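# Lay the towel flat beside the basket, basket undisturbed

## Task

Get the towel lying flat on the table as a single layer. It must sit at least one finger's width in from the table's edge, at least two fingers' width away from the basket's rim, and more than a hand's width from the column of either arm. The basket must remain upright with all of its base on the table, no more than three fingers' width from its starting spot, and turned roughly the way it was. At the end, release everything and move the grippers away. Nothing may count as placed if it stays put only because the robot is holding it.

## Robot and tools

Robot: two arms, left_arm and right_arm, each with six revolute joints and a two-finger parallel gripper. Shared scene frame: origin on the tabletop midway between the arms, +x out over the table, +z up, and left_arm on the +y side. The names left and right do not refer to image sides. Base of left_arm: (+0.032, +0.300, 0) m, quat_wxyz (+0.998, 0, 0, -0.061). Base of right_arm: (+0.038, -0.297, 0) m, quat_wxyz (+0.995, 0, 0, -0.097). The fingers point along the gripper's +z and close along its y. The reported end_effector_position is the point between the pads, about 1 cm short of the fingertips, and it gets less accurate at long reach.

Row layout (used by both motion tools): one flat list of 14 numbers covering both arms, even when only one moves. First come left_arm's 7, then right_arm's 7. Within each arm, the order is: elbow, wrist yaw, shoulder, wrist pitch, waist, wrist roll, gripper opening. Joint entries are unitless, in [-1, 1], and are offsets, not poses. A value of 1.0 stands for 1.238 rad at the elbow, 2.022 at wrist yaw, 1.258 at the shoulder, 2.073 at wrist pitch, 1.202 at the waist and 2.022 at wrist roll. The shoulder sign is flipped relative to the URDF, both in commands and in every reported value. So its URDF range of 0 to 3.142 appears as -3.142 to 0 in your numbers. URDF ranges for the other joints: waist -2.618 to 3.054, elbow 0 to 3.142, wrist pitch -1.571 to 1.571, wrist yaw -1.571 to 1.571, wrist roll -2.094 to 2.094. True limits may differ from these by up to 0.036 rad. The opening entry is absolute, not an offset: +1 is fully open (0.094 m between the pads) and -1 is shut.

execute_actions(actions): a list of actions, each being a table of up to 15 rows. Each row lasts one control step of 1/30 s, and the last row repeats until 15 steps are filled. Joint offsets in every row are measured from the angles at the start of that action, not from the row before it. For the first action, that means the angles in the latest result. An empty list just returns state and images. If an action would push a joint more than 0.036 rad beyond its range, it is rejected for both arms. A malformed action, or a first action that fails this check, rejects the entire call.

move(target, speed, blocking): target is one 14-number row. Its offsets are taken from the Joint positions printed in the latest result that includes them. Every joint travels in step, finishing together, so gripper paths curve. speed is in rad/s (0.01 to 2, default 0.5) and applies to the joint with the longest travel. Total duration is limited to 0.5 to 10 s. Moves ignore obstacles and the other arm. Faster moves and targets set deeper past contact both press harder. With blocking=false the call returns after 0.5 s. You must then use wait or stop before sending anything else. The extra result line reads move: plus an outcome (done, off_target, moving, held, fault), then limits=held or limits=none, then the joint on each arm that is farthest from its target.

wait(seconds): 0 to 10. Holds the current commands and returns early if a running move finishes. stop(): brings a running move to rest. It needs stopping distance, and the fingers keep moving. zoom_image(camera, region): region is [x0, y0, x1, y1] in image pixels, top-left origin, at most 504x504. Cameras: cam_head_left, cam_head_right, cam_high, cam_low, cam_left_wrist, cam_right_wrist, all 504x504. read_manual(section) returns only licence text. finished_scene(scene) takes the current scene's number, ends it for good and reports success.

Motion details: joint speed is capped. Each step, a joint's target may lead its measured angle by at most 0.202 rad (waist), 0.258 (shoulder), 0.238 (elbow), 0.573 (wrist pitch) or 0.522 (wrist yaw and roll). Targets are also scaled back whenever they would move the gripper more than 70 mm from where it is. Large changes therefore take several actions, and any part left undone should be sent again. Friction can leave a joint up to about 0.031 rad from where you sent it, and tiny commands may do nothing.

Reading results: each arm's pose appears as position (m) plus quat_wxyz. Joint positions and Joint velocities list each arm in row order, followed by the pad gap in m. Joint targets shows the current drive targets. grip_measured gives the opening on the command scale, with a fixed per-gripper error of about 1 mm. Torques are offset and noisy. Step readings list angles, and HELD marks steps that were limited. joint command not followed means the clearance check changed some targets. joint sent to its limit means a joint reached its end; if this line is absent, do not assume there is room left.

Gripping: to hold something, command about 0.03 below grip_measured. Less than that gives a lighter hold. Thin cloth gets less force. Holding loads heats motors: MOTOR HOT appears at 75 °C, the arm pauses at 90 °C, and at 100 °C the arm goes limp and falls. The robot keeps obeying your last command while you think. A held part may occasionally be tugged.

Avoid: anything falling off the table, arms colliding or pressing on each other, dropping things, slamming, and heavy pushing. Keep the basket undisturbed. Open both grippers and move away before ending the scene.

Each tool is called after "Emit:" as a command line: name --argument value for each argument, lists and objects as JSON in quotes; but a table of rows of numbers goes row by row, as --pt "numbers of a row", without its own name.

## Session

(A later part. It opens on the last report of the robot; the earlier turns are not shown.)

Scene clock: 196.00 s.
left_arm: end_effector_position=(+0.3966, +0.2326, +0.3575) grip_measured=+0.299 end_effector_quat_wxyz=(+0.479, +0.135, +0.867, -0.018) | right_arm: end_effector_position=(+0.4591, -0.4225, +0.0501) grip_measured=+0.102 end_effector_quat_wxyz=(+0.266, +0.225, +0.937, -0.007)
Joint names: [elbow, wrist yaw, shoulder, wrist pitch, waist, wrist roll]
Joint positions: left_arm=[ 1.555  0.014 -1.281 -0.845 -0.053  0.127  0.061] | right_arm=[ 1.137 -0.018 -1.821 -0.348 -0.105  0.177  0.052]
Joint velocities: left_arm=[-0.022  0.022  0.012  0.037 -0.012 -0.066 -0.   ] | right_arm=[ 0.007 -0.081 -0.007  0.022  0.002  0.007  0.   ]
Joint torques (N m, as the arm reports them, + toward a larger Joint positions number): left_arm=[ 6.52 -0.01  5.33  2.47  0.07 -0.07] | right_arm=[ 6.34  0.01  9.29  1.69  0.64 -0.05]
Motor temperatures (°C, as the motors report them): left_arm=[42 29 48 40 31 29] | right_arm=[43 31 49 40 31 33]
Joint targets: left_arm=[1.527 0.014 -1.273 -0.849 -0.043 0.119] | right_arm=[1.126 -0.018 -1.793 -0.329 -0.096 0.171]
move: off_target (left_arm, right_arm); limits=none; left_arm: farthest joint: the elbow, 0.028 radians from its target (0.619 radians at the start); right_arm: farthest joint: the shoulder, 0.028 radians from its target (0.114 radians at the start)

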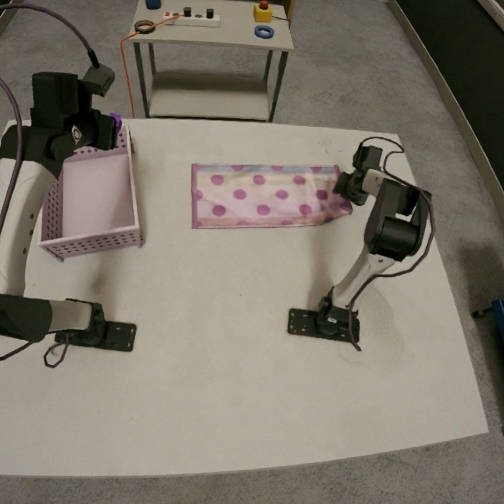

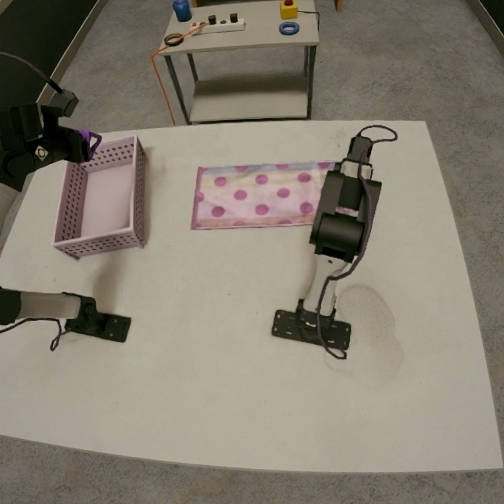

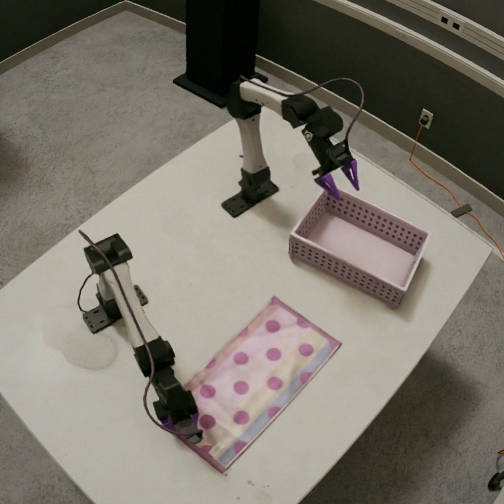

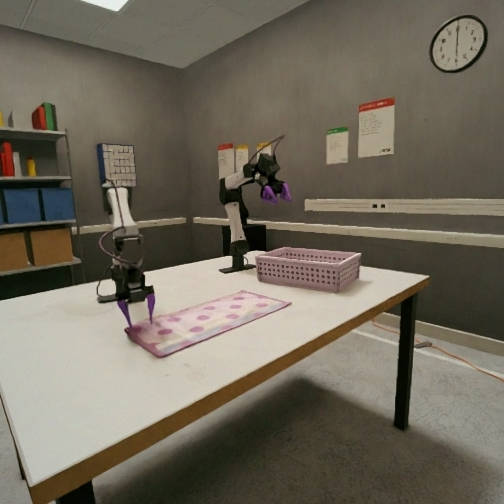

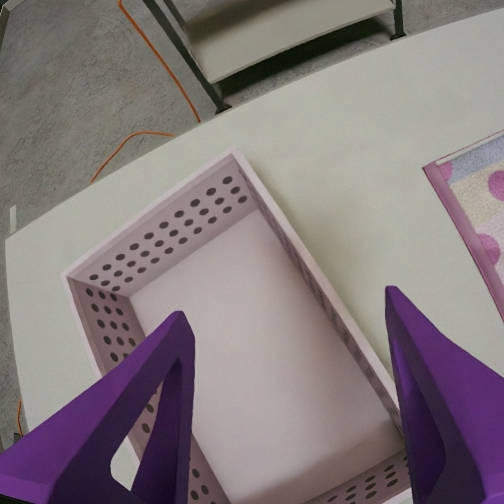

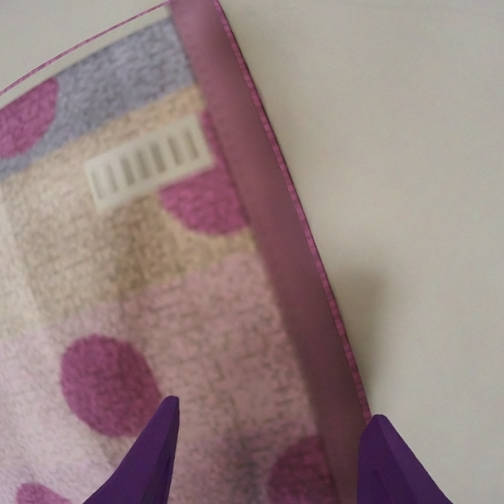

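Emit:
execute_actions --actions '[[[0,0,0,0,0,0,0.3,0,0,-0.04,0,-0.03,0,0.1]],[[0,0,0,0,0,0,0.3,0,0,-0.045,0,0,0,0.1]],[[0,0,0,0,0,0,0.3,0,0,-0.04,-0.01,0,0,0.1]],[[0,0,0,0,0,0,0.3,0,0,-0.04,-0.01,0,0,-0.4]]]'

Emit:
execute_actions --actions '[[[0,0,0,0,0,0,0.3,0,0,-0.04,-0.01,0,0,-0.7]],[[0,0,0,0,0,0,0.3,0,0,-0.04,-0.01,0,0,-1]],[[0,0,0,0,0,0,0.3,0,0,0.07,0,0,0,-1]],[[0,0,0,0,0,0,0.3,0,0,0.08,0,0.03,0,-1]],[[0,0,0,0,0,0,0.3,0,0,0.08,0,0.03,0,-1]]]'

Scene clock: 205.70 s.
left_arm: end_effector_position=(+0.3966, +0.2326, +0.3575) grip_measured=+0.299 end_effector_quat_wxyz=(+0.479, +0.135, +0.867, -0.018) | right_arm: end_effector_position=(+0.4505, -0.4347, +0.0158) grip_measured=-0.398 end_effector_quat_wxyz=(+0.230, +0.241, +0.943, -0.013)
Joint names: [elbow, wrist yaw, shoulder, wrist pitch, waist, wrist roll]
Joint positions: left_arm=[ 1.555  0.014 -1.281 -0.845 -0.053  0.126  0.061] | right_arm=[ 1.137 -0.01  -1.906 -0.338 -0.134  0.176  0.028]
Joint velocities: left_arm=[ 0.017  0.037  0.012 -0.022  0.007 -0.022 -0.001] | right_arm=[ 0.012  0.066 -0.012 -0.037 -0.002 -0.037 -0.001]
Joint torques (N m, as the arm reports them, + toward a larger Joint positions number): left_arm=[ 8.69 -0.01  4.65  2.52 -0.7   0.  ] | right_arm=[ 6.81 -0.07  4.78  1.07  0.03  0.  ]
Motor temperatures (°C, as the motors report them): left_arm=[41 29 46 41 31 29] | right_arm=[43 31 49 40 31 33]
Joint targets: left_arm=[1.555 0.014 -1.281 -0.845 -0.053 0.126] | right_arm=[1.137 -0.018 -1.953 -0.361 -0.134 0.176]
Step readings (joint positions; steps 1 to 15: 1st action; 16 to 30: 2nd action; 31 to 45: 3rd action; 46 to 60: 4th action):
0: left_arm=[1.555 0.014 -1.281 -0.845 -0.053 0.126] | right_arm=[1.137 -0.018 -1.821 -0.348 -0.105 0.177]
1: left_arm=[1.555 0.014 -1.281 -0.845 -0.053 0.126] | right_arm=[1.137 -0.019 -1.824 -0.348 -0.107 0.177]
2: left_arm=[1.555 0.014 -1.281 -0.845 -0.053 0.126] | right_arm=[1.137 -0.019 -1.829 -0.346 -0.111 0.177]
4: left_arm=[1.555 0.014 -1.281 -0.845 -0.053 0.126] | right_arm=[1.137 -0.019 -1.844 -0.346 -0.124 0.177]
8: left_arm=[1.555 0.014 -1.281 -0.845 -0.053 0.126] | right_arm=[1.137 -0.019 -1.860 -0.346 -0.134 0.177]
15: left_arm=[1.555 0.014 -1.281 -0.845 -0.053 0.126] | right_arm=[1.137 -0.019 -1.860 -0.346 -0.134 0.177]
16: left_arm=[1.555 0.014 -1.281 -0.845 -0.053 0.126] | right_arm=[1.137 -0.019 -1.864 -0.346 -0.134 0.177]
17: left_arm=[1.555 0.014 -1.281 -0.845 -0.053 0.126] | right_arm=[1.137 -0.019 -1.870 -0.344 -0.134 0.177]
19: left_arm=[1.555 0.014 -1.281 -0.845 -0.053 0.126] | right_arm=[1.137 -0.019 -1.888 -0.344 -0.134 0.177]
23: left_arm=[1.555 0.014 -1.281 -0.845 -0.053 0.126] | right_arm=[1.137 -0.018 -1.900 -0.341 -0.134 0.176]
30: left_arm=[1.555 0.014 -1.281 -0.845 -0.053 0.126] | right_arm=[1.137 -0.018 -1.900 -0.341 -0.134 0.176]
31: left_arm=[1.555 0.014 -1.281 -0.845 -0.053 0.126] | right_arm=[1.137 -0.018 -1.901 -0.341 -0.134 0.176]
32: left_arm=[1.555 0.014 -1.281 -0.845 -0.053 0.126] | right_arm=[1.137 -0.018 -1.902 -0.341 -0.134 0.176]
34: left_arm=[1.555 0.014 -1.281 -0.845 -0.053 0.126] | right_arm=[1.137 -0.018 -1.902 -0.341 -0.134 0.176]
38: left_arm=[1.555 0.014 -1.281 -0.845 -0.053 0.126] | right_arm=[1.137 -0.018 -1.902 -0.341 -0.134 0.176]
45: left_arm=[1.555 0.014 -1.281 -0.845 -0.053 0.126] | right_arm=[1.137 -0.018 -1.902 -0.341 -0.134 0.176]
46: left_arm=[1.555 0.014 -1.281 -0.845 -0.053 0.126] | right_arm=[1.137 -0.016 -1.902 -0.341 -0.134 0.176]
47: left_arm=[1.555 0.014 -1.281 -0.845 -0.053 0.126] | right_arm=[1.137 -0.011 -1.905 -0.340 -0.134 0.176]
49: left_arm=[1.555 0.014 -1.281 -0.845 -0.053 0.126] | right_arm=[1.137 -0.010 -1.906 -0.338 -0.134 0.176]
53: left_arm=[1.555 0.014 -1.281 -0.845 -0.053 0.126] | right_arm=[1.137 -0.010 -1.906 -0.338 -0.134 0.176]
60: Joint positions above

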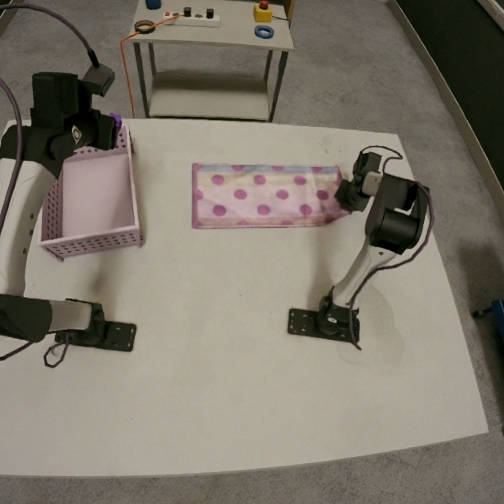

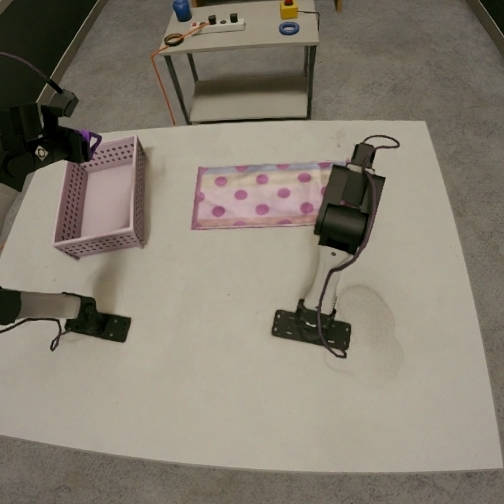

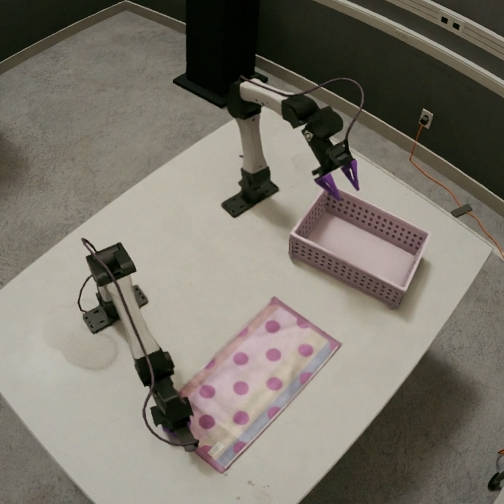

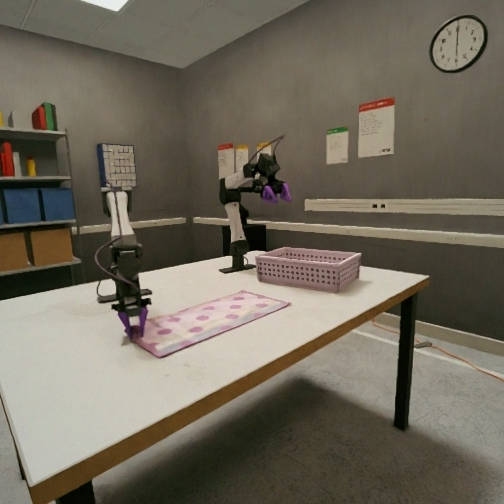

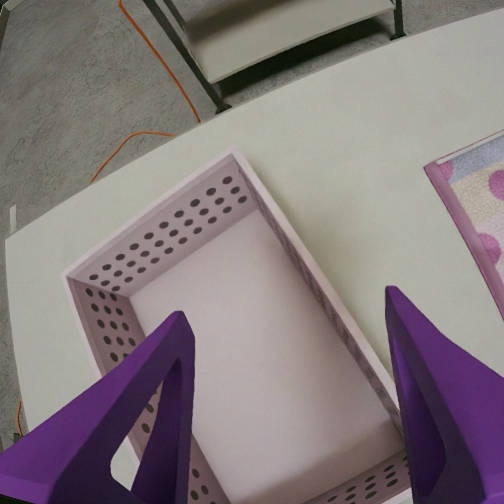

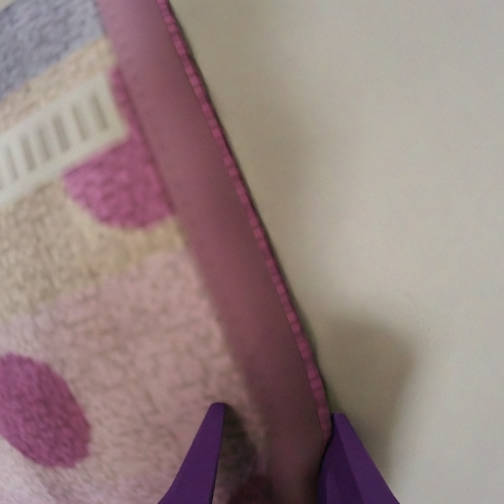

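Scene clock: 208.20 s.
left_arm: end_effector_position=(+0.3966, +0.2326, +0.3575) grip_measured=+0.299 end_effector_quat_wxyz=(+0.479, +0.135, +0.867, -0.018) | right_arm: end_effector_position=(+0.4672, -0.4111, +0.1258) grip_measured=-0.940 end_effector_quat_wxyz=(+0.353, +0.203, +0.913, -0.007)
Joint names: [elbow, wrist yaw, shoulder, wrist pitch, waist, wrist roll]
Joint positions: left_arm=[ 1.555  0.014 -1.281 -0.845 -0.053  0.126  0.061] | right_arm=[ 1.132 -0.02  -1.64  -0.341 -0.075  0.176  0.003]
Joint velocities: left_arm=[-0.007  0.037  0.012  0.037 -0.002 -0.007 -0.001] | right_arm=[ 0.002 -0.037  0.027  0.007 -0.002  0.037 -0.   ]
Joint torques (N m, as the arm reports them, + toward a larger Joint positions number): left_arm=[ 8.69 -0.01  4.68  2.51 -0.72  0.  ] | right_arm=[ 8.01  0.01  6.9   1.83  0.49 -0.01]
Motor temperatures (°C, as the motors report them): left_arm=[41 29 45 41 31 29] | right_arm=[43 31 49 40 31 33]
Joint targets: left_arm=[1.555 0.014 -1.281 -0.845 -0.053 0.126] | right_arm=[1.135 -0.021 -1.633 -0.335 -0.068 0.176]
Step readings (joint positions; steps 1 to 15: 1st action; 16 to 30: 2nd action; 31 to 45: 3rd action; 46 to 60: 4th action; 61 to 75: 5th action):
0: left_arm=[1.555 0.014 -1.281 -0.845 -0.053 0.126] | right_arm=[1.137 -0.010 -1.906 -0.338 -0.134 0.176]
1: left_arm=[1.555 0.014 -1.281 -0.845 -0.053 0.126] | right_arm=[1.137 -0.010 -1.906 -0.337 -0.134 0.176]
2: left_arm=[1.555 0.014 -1.281 -0.845 -0.053 0.126] | right_arm=[1.137 -0.015 -1.907 -0.335 -0.134 0.176]
4: left_arm=[1.555 0.014 -1.281 -0.845 -0.053 0.126] | right_arm=[1.137 -0.021 -1.908 -0.333 -0.134 0.176]
8: left_arm=[1.555 0.014 -1.281 -0.845 -0.053 0.126] | right_arm=[1.137 -0.022 -1.908 -0.332 -0.134 0.176]
15: left_arm=[1.555 0.014 -1.281 -0.845 -0.053 0.126] | right_arm=[1.137 -0.022 -1.908 -0.332 -0.134 0.176]
16: left_arm=[1.555 0.014 -1.281 -0.845 -0.053 0.126] | right_arm=[1.137 -0.025 -1.908 -0.331 -0.134 0.176]
17: left_arm=[1.555 0.014 -1.281 -0.845 -0.053 0.126] | right_arm=[1.137 -0.024 -1.908 -0.328 -0.134 0.176]
19: left_arm=[1.555 0.014 -1.281 -0.845 -0.053 0.126] | right_arm=[1.139 -0.022 -1.908 -0.327 -0.134 0.176]
23: left_arm=[1.555 0.014 -1.281 -0.845 -0.053 0.126] | right_arm=[1.139 -0.022 -1.908 -0.327 -0.134 0.176]
30: left_arm=[1.555 0.014 -1.281 -0.845 -0.053 0.126] | right_arm=[1.139 -0.022 -1.908 -0.327 -0.134 0.176]
31: left_arm=[1.555 0.014 -1.281 -0.845 -0.053 0.126] | right_arm=[1.139 -0.021 -1.899 -0.326 -0.134 0.176]
32: left_arm=[1.555 0.014 -1.281 -0.845 -0.053 0.126] | right_arm=[1.138 -0.021 -1.887 -0.330 -0.134 0.176]
34: left_arm=[1.555 0.014 -1.281 -0.845 -0.053 0.126] | right_arm=[1.138 -0.021 -1.855 -0.331 -0.134 0.176]
38: left_arm=[1.555 0.014 -1.281 -0.845 -0.053 0.126] | right_arm=[1.138 -0.021 -1.828 -0.330 -0.134 0.176]
45: left_arm=[1.555 0.014 -1.281 -0.845 -0.053 0.126] | right_arm=[1.138 -0.021 -1.828 -0.330 -0.134 0.176]
46: left_arm=[1.555 0.014 -1.281 -0.845 -0.053 0.126] | right_arm=[1.137 -0.021 -1.821 -0.331 -0.132 0.176]
47: left_arm=[1.555 0.014 -1.281 -0.845 -0.053 0.126] | right_arm=[1.135 -0.021 -1.808 -0.336 -0.128 0.176]
49: left_arm=[1.555 0.014 -1.281 -0.845 -0.053 0.126] | right_arm=[1.135 -0.021 -1.771 -0.338 -0.115 0.176]
53: left_arm=[1.555 0.014 -1.281 -0.845 -0.053 0.126] | right_arm=[1.135 -0.021 -1.734 -0.335 -0.105 0.176]
60: left_arm=[1.555 0.014 -1.281 -0.845 -0.053 0.126] | right_arm=[1.135 -0.021 -1.734 -0.335 -0.105 0.176]
61: left_arm=[1.555 0.014 -1.281 -0.845 -0.053 0.126] | right_arm=[1.135 -0.020 -1.726 -0.336 -0.102 0.176]
62: left_arm=[1.555 0.014 -1.281 -0.845 -0.053 0.126] | right_arm=[1.132 -0.020 -1.713 -0.341 -0.097 0.176]
64: left_arm=[1.555 0.014 -1.281 -0.845 -0.053 0.126] | right_arm=[1.132 -0.020 -1.677 -0.343 -0.084 0.176]
68: left_arm=[1.555 0.014 -1.281 -0.845 -0.053 0.126] | right_arm=[1.132 -0.020 -1.640 -0.341 -0.075 0.176]
75: Joint positions above

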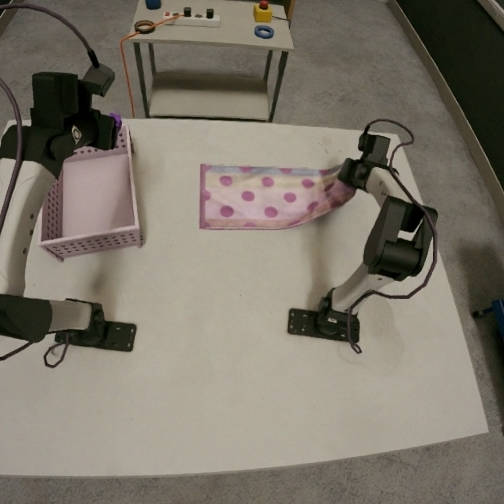

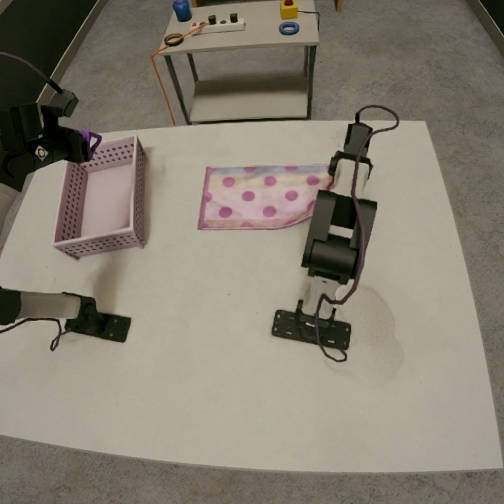

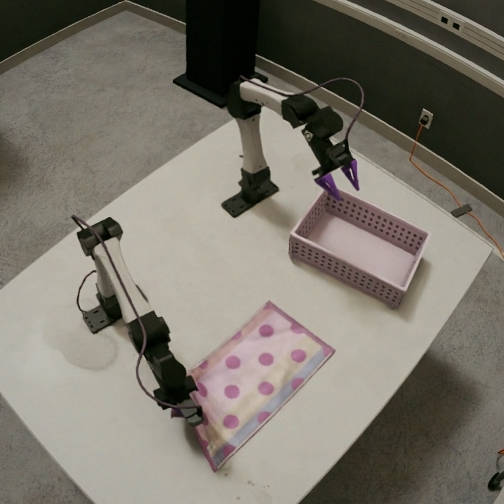

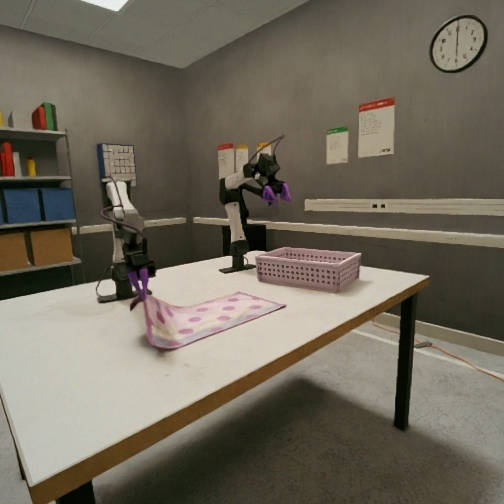

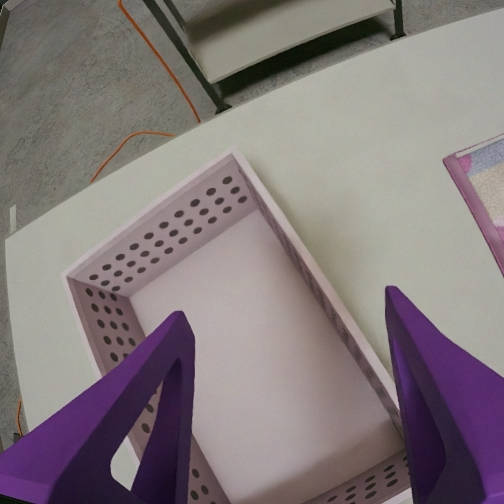

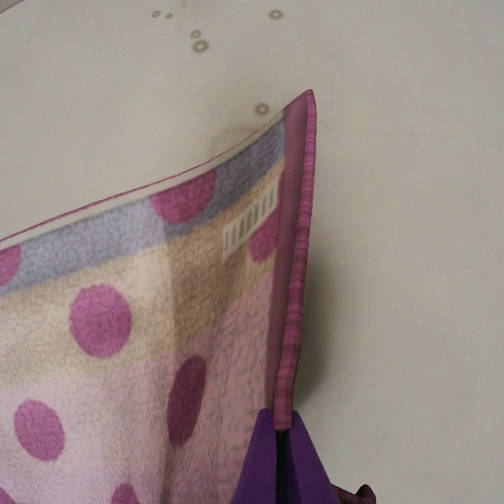

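Emit:
zoom_image --camera "cam_low" --region '[90,240,230,370]'

Region (90, 240, 230, 370) of cam_low's 504x504 image, scaled by 3.600, with more detail than that image has; it fills the top 468 rows of this view, and the rest is white.

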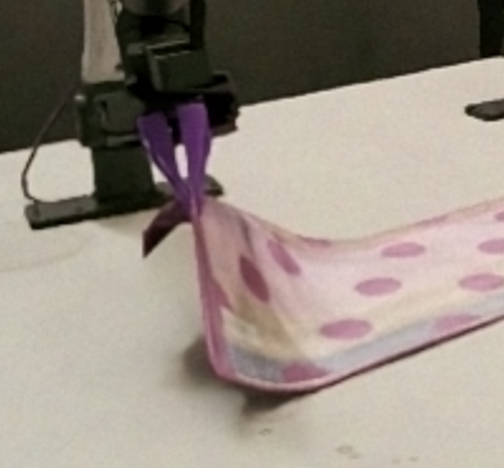

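Corner is free. Lower while moving outward, release.

Emit:
move --target '[0,0,0,0,0,0,0.3, 0,0,-0.16,0.03,-0.095,-0.1,-1]' --speed 0.2

Emit:
move --target '[0,0,0,0,0,0,0.3, 0,0,0,0,0,0,0.3]'

Emit:
move --target '[0,0,0,0,0,0,0.3, 0,0,0.5,0,-0.4,0,0.3]' --speed 0.7

Scene clock: 222.73 s.
left_arm: end_effector_position=(+0.3966, +0.2326, +0.3575) grip_measured=+0.299 end_effector_quat_wxyz=(+0.479, +0.135, +0.867, -0.018) | right_arm: end_effector_position=(+0.4561, -0.4563, +0.0514) grip_measured=-0.940 end_effector_quat_wxyz=(+0.280, +0.166, +0.944, -0.046)
Joint names: [elbow, wrist yaw, shoulder, wrist pitch, waist, wrist roll]
Joint positions: left_arm=[ 1.555  0.014 -1.281 -0.845 -0.053  0.126  0.061] | right_arm=[ 1.132 -0.02  -1.828 -0.3   -0.179 -0.019  0.003]
Joint velocities: left_arm=[-0.022 -0.037  0.002 -0.037  0.027  0.007 -0.001] | right_arm=[ 0.007 -0.037  0.002  0.066  0.007 -0.037 -0.   ]
Joint torques (N m, as the arm reports them, + toward a larger Joint positions number): left_arm=[ 8.7   0.    4.67  2.52 -0.72  0.  ] | right_arm=[ 7.15  0.    6.72  1.78 -0.67 -0.05]
Motor temperatures (°C, as the motors report them): left_arm=[42 29 43 43 31 29] | right_arm=[43 31 48 42 31 33]
Joint targets: left_arm=[1.555 0.014 -1.281 -0.845 -0.053 0.126] | right_arm=[1.132 -0.020 -1.841 -0.279 -0.189 -0.026]
move: off_target (right_arm); limits=none; left_arm: farthest joint: the waist, 0.000 radians from its target (0.000 radians at the start); right_arm: farthest joint: the wrist pitch, 0.021 radians from its target (0.062 radians at the start)

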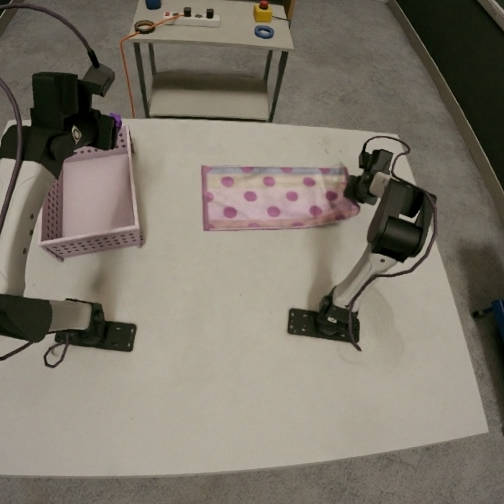

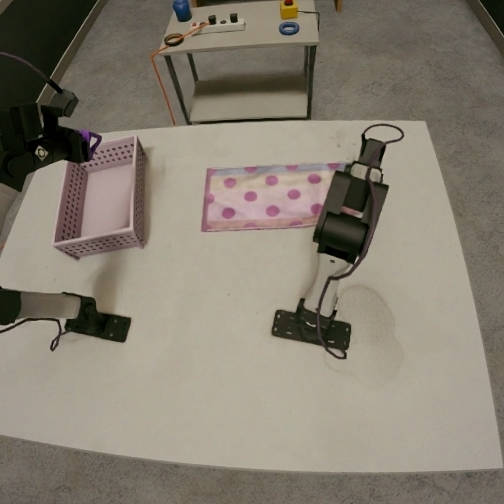

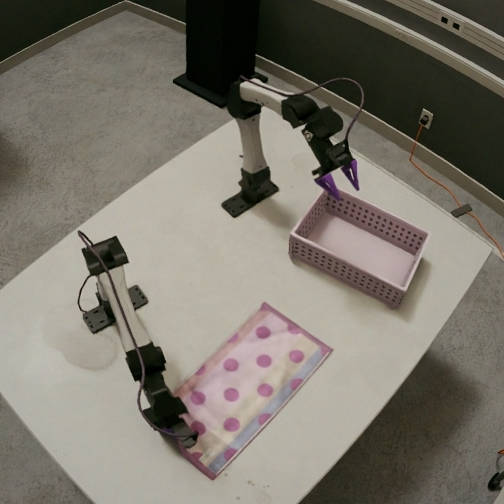

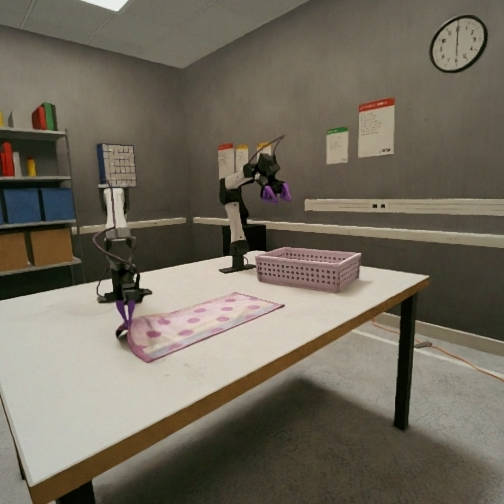

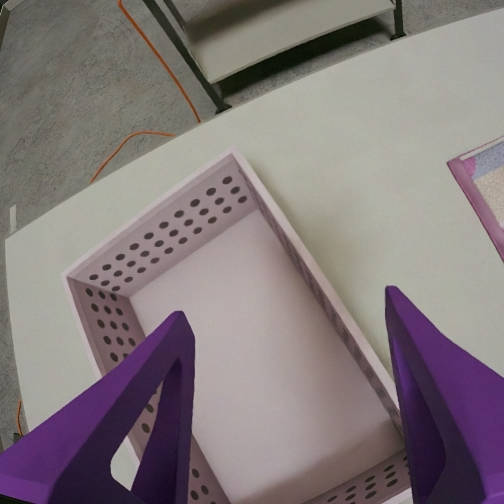

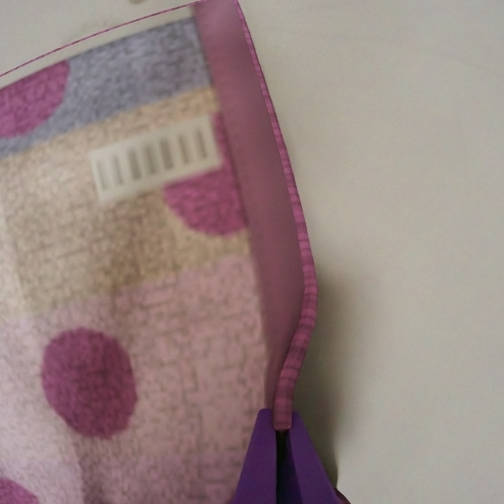

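Scene clock: 223.23 s.
left_arm: end_effector_position=(+0.3966, +0.2326, +0.3575) grip_measured=+0.299 end_effector_quat_wxyz=(+0.479, +0.135, +0.867, -0.018) | right_arm: end_effector_position=(+0.4561, -0.4563, +0.0514) grip_measured=+0.298 end_effector_quat_wxyz=(+0.280, +0.166, +0.944, -0.046)
Joint names: [elbow, wrist yaw, shoulder, wrist pitch, waist, wrist roll]
Joint positions: left_arm=[ 1.555  0.014 -1.281 -0.845 -0.053  0.126  0.061] | right_arm=[ 1.132 -0.02  -1.828 -0.3   -0.179 -0.019  0.061]
Joint velocities: left_arm=[-0.002 -0.022 -0.007  0.007 -0.002 -0.037 -0.   ] | right_arm=[-0.002 -0.022  0.007  0.066 -0.012 -0.081  0.001]
Joint torques (N m, as the arm reports them, + toward a larger Joint positions number): left_arm=[ 8.7   0.    4.67  2.51 -0.7   0.  ] | right_arm=[7.18 0.   7.55 1.54 0.01 0.  ]
Motor temperatures (°C, as the motors report them): left_arm=[42 29 42 43 31 29] | right_arm=[43 31 48 42 31 33]
Joint targets: left_arm=[1.555 0.014 -1.281 -0.845 -0.053 0.126] | right_arm=[1.132 -0.020 -1.828 -0.300 -0.179 -0.019]
move: done; limits=none; left_arm: farthest joint: the waist, 0.000 radians from its target (0.000 radians at the start); right_arm: farthest joint: the waist, 0.000 radians from its target (0.000 radians at the start)

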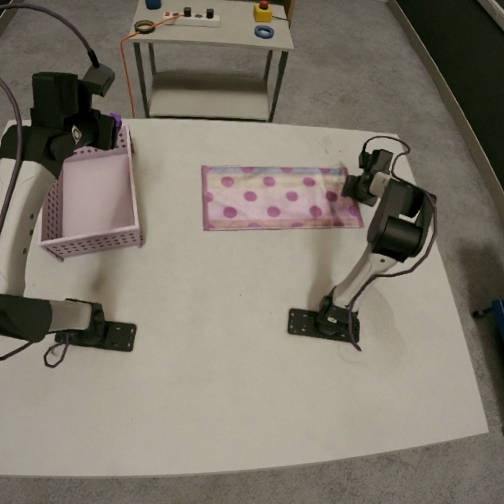

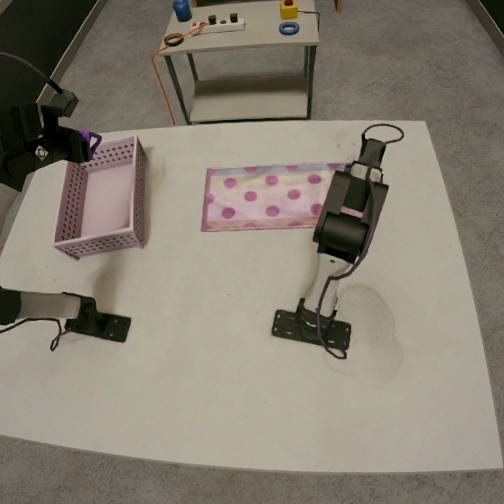

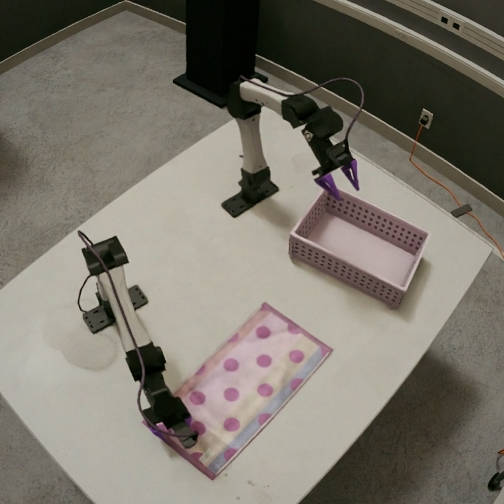

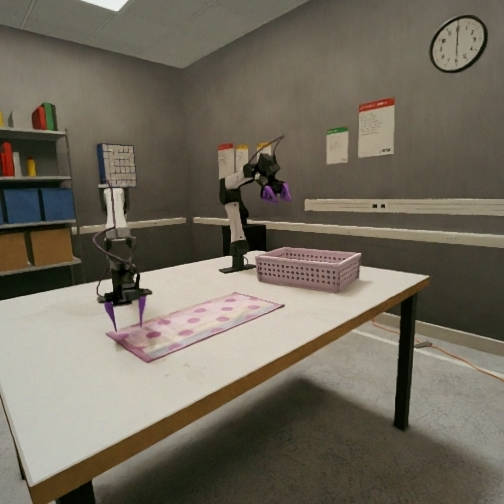

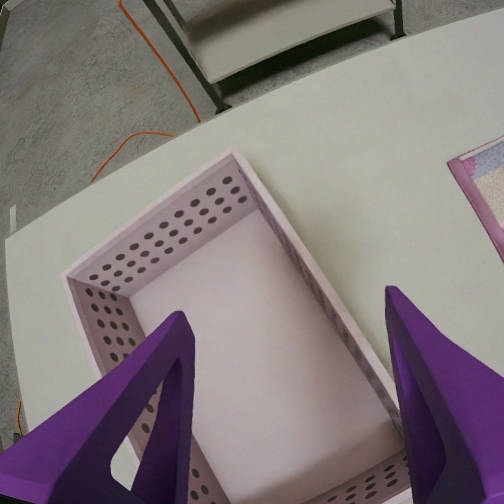

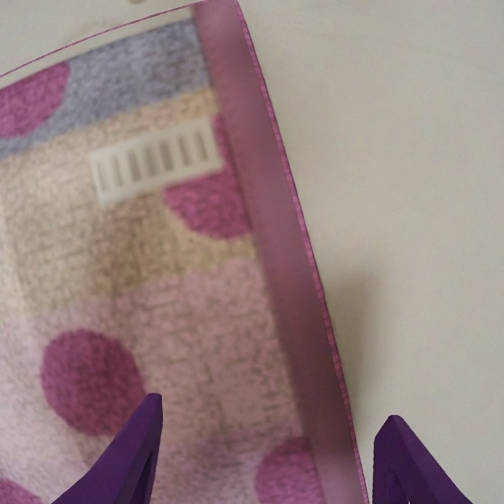

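Scene clock: 224.57 s.
left_arm: end_effector_position=(+0.3966, +0.2326, +0.3575) grip_measured=+0.299 end_effector_quat_wxyz=(+0.479, +0.135, +0.867, -0.018) | right_arm: end_effector_position=(+0.3082, -0.5957, +0.3124) grip_measured=+0.298 end_effector_quat_wxyz=(+0.515, +0.326, +0.759, -0.228)
Joint names: [elbow, wrist yaw, shoulder, wrist pitch, waist, wrist roll]
Joint positions: left_arm=[ 1.555  0.014 -1.281 -0.845 -0.053  0.126  0.061] | right_arm=[ 1.132 -0.021 -1.204 -0.302 -0.652 -0.019  0.061]
Joint velocities: left_arm=[ 0.002  0.022 -0.012  0.007 -0.027  0.022 -0.001] | right_arm=[ 0.012 -0.037  0.017  0.051 -0.007  0.051 -0.   ]
Joint torques (N m, as the arm reports them, + toward a larger Joint positions number): left_arm=[ 8.7   0.    4.67  2.52 -0.7   0.  ] | right_arm=[ 8.32  0.01  3.67  2.26 -0.56  0.01]
Motor temperatures (°C, as the motors report them): left_arm=[42 29 42 43 31 29] | right_arm=[43 31 48 42 31 33]
Joint targets: left_arm=[1.555 0.014 -1.281 -0.845 -0.053 0.126] | right_arm=[1.132 -0.020 -1.199 -0.300 -0.660 -0.019]
move: done; limits=none; left_arm: farthest joint: the waist, 0.000 radians from its target (0.000 radians at the start); right_arm: farthest joint: the waist, 0.008 radians from its target (0.480 radians at the start)

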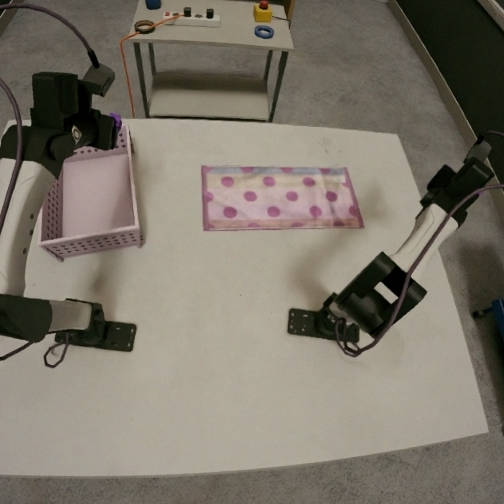

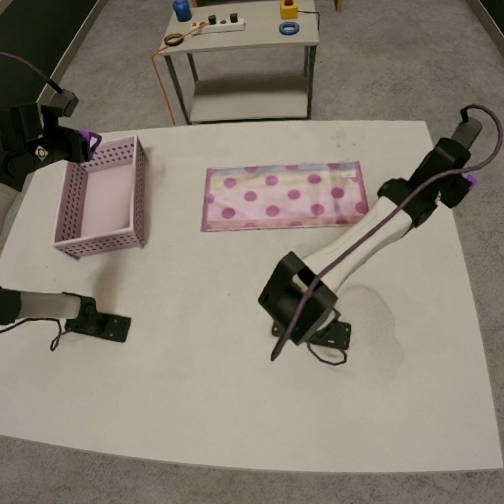

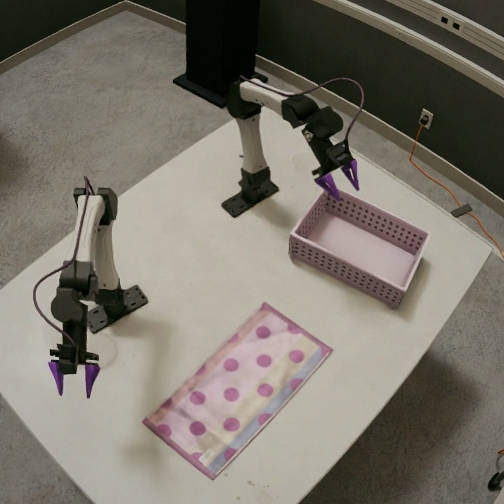

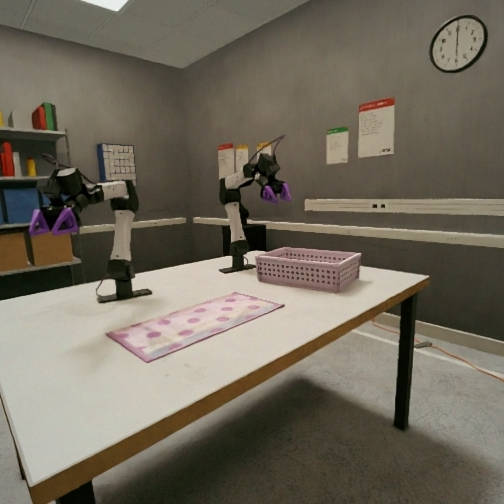

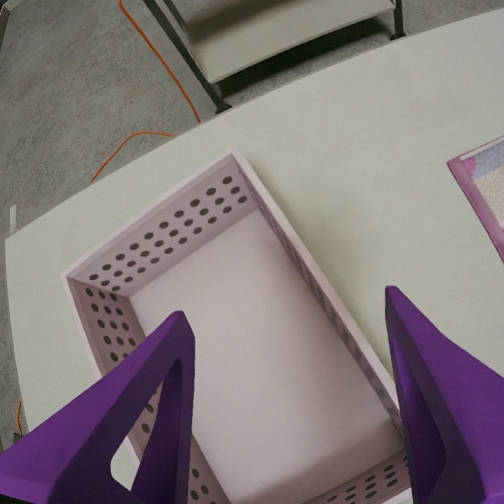

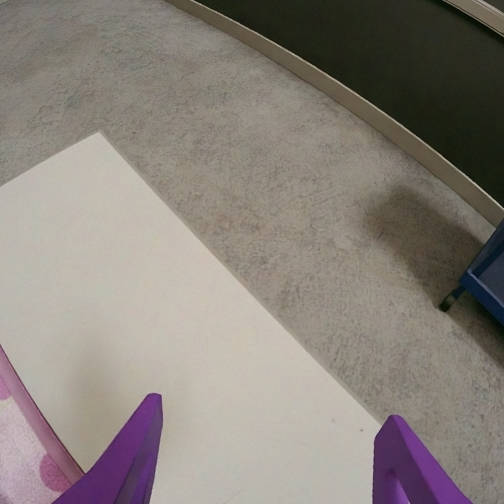

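Emit:
finished_scene --scene 1

The scene is finished: the task was done.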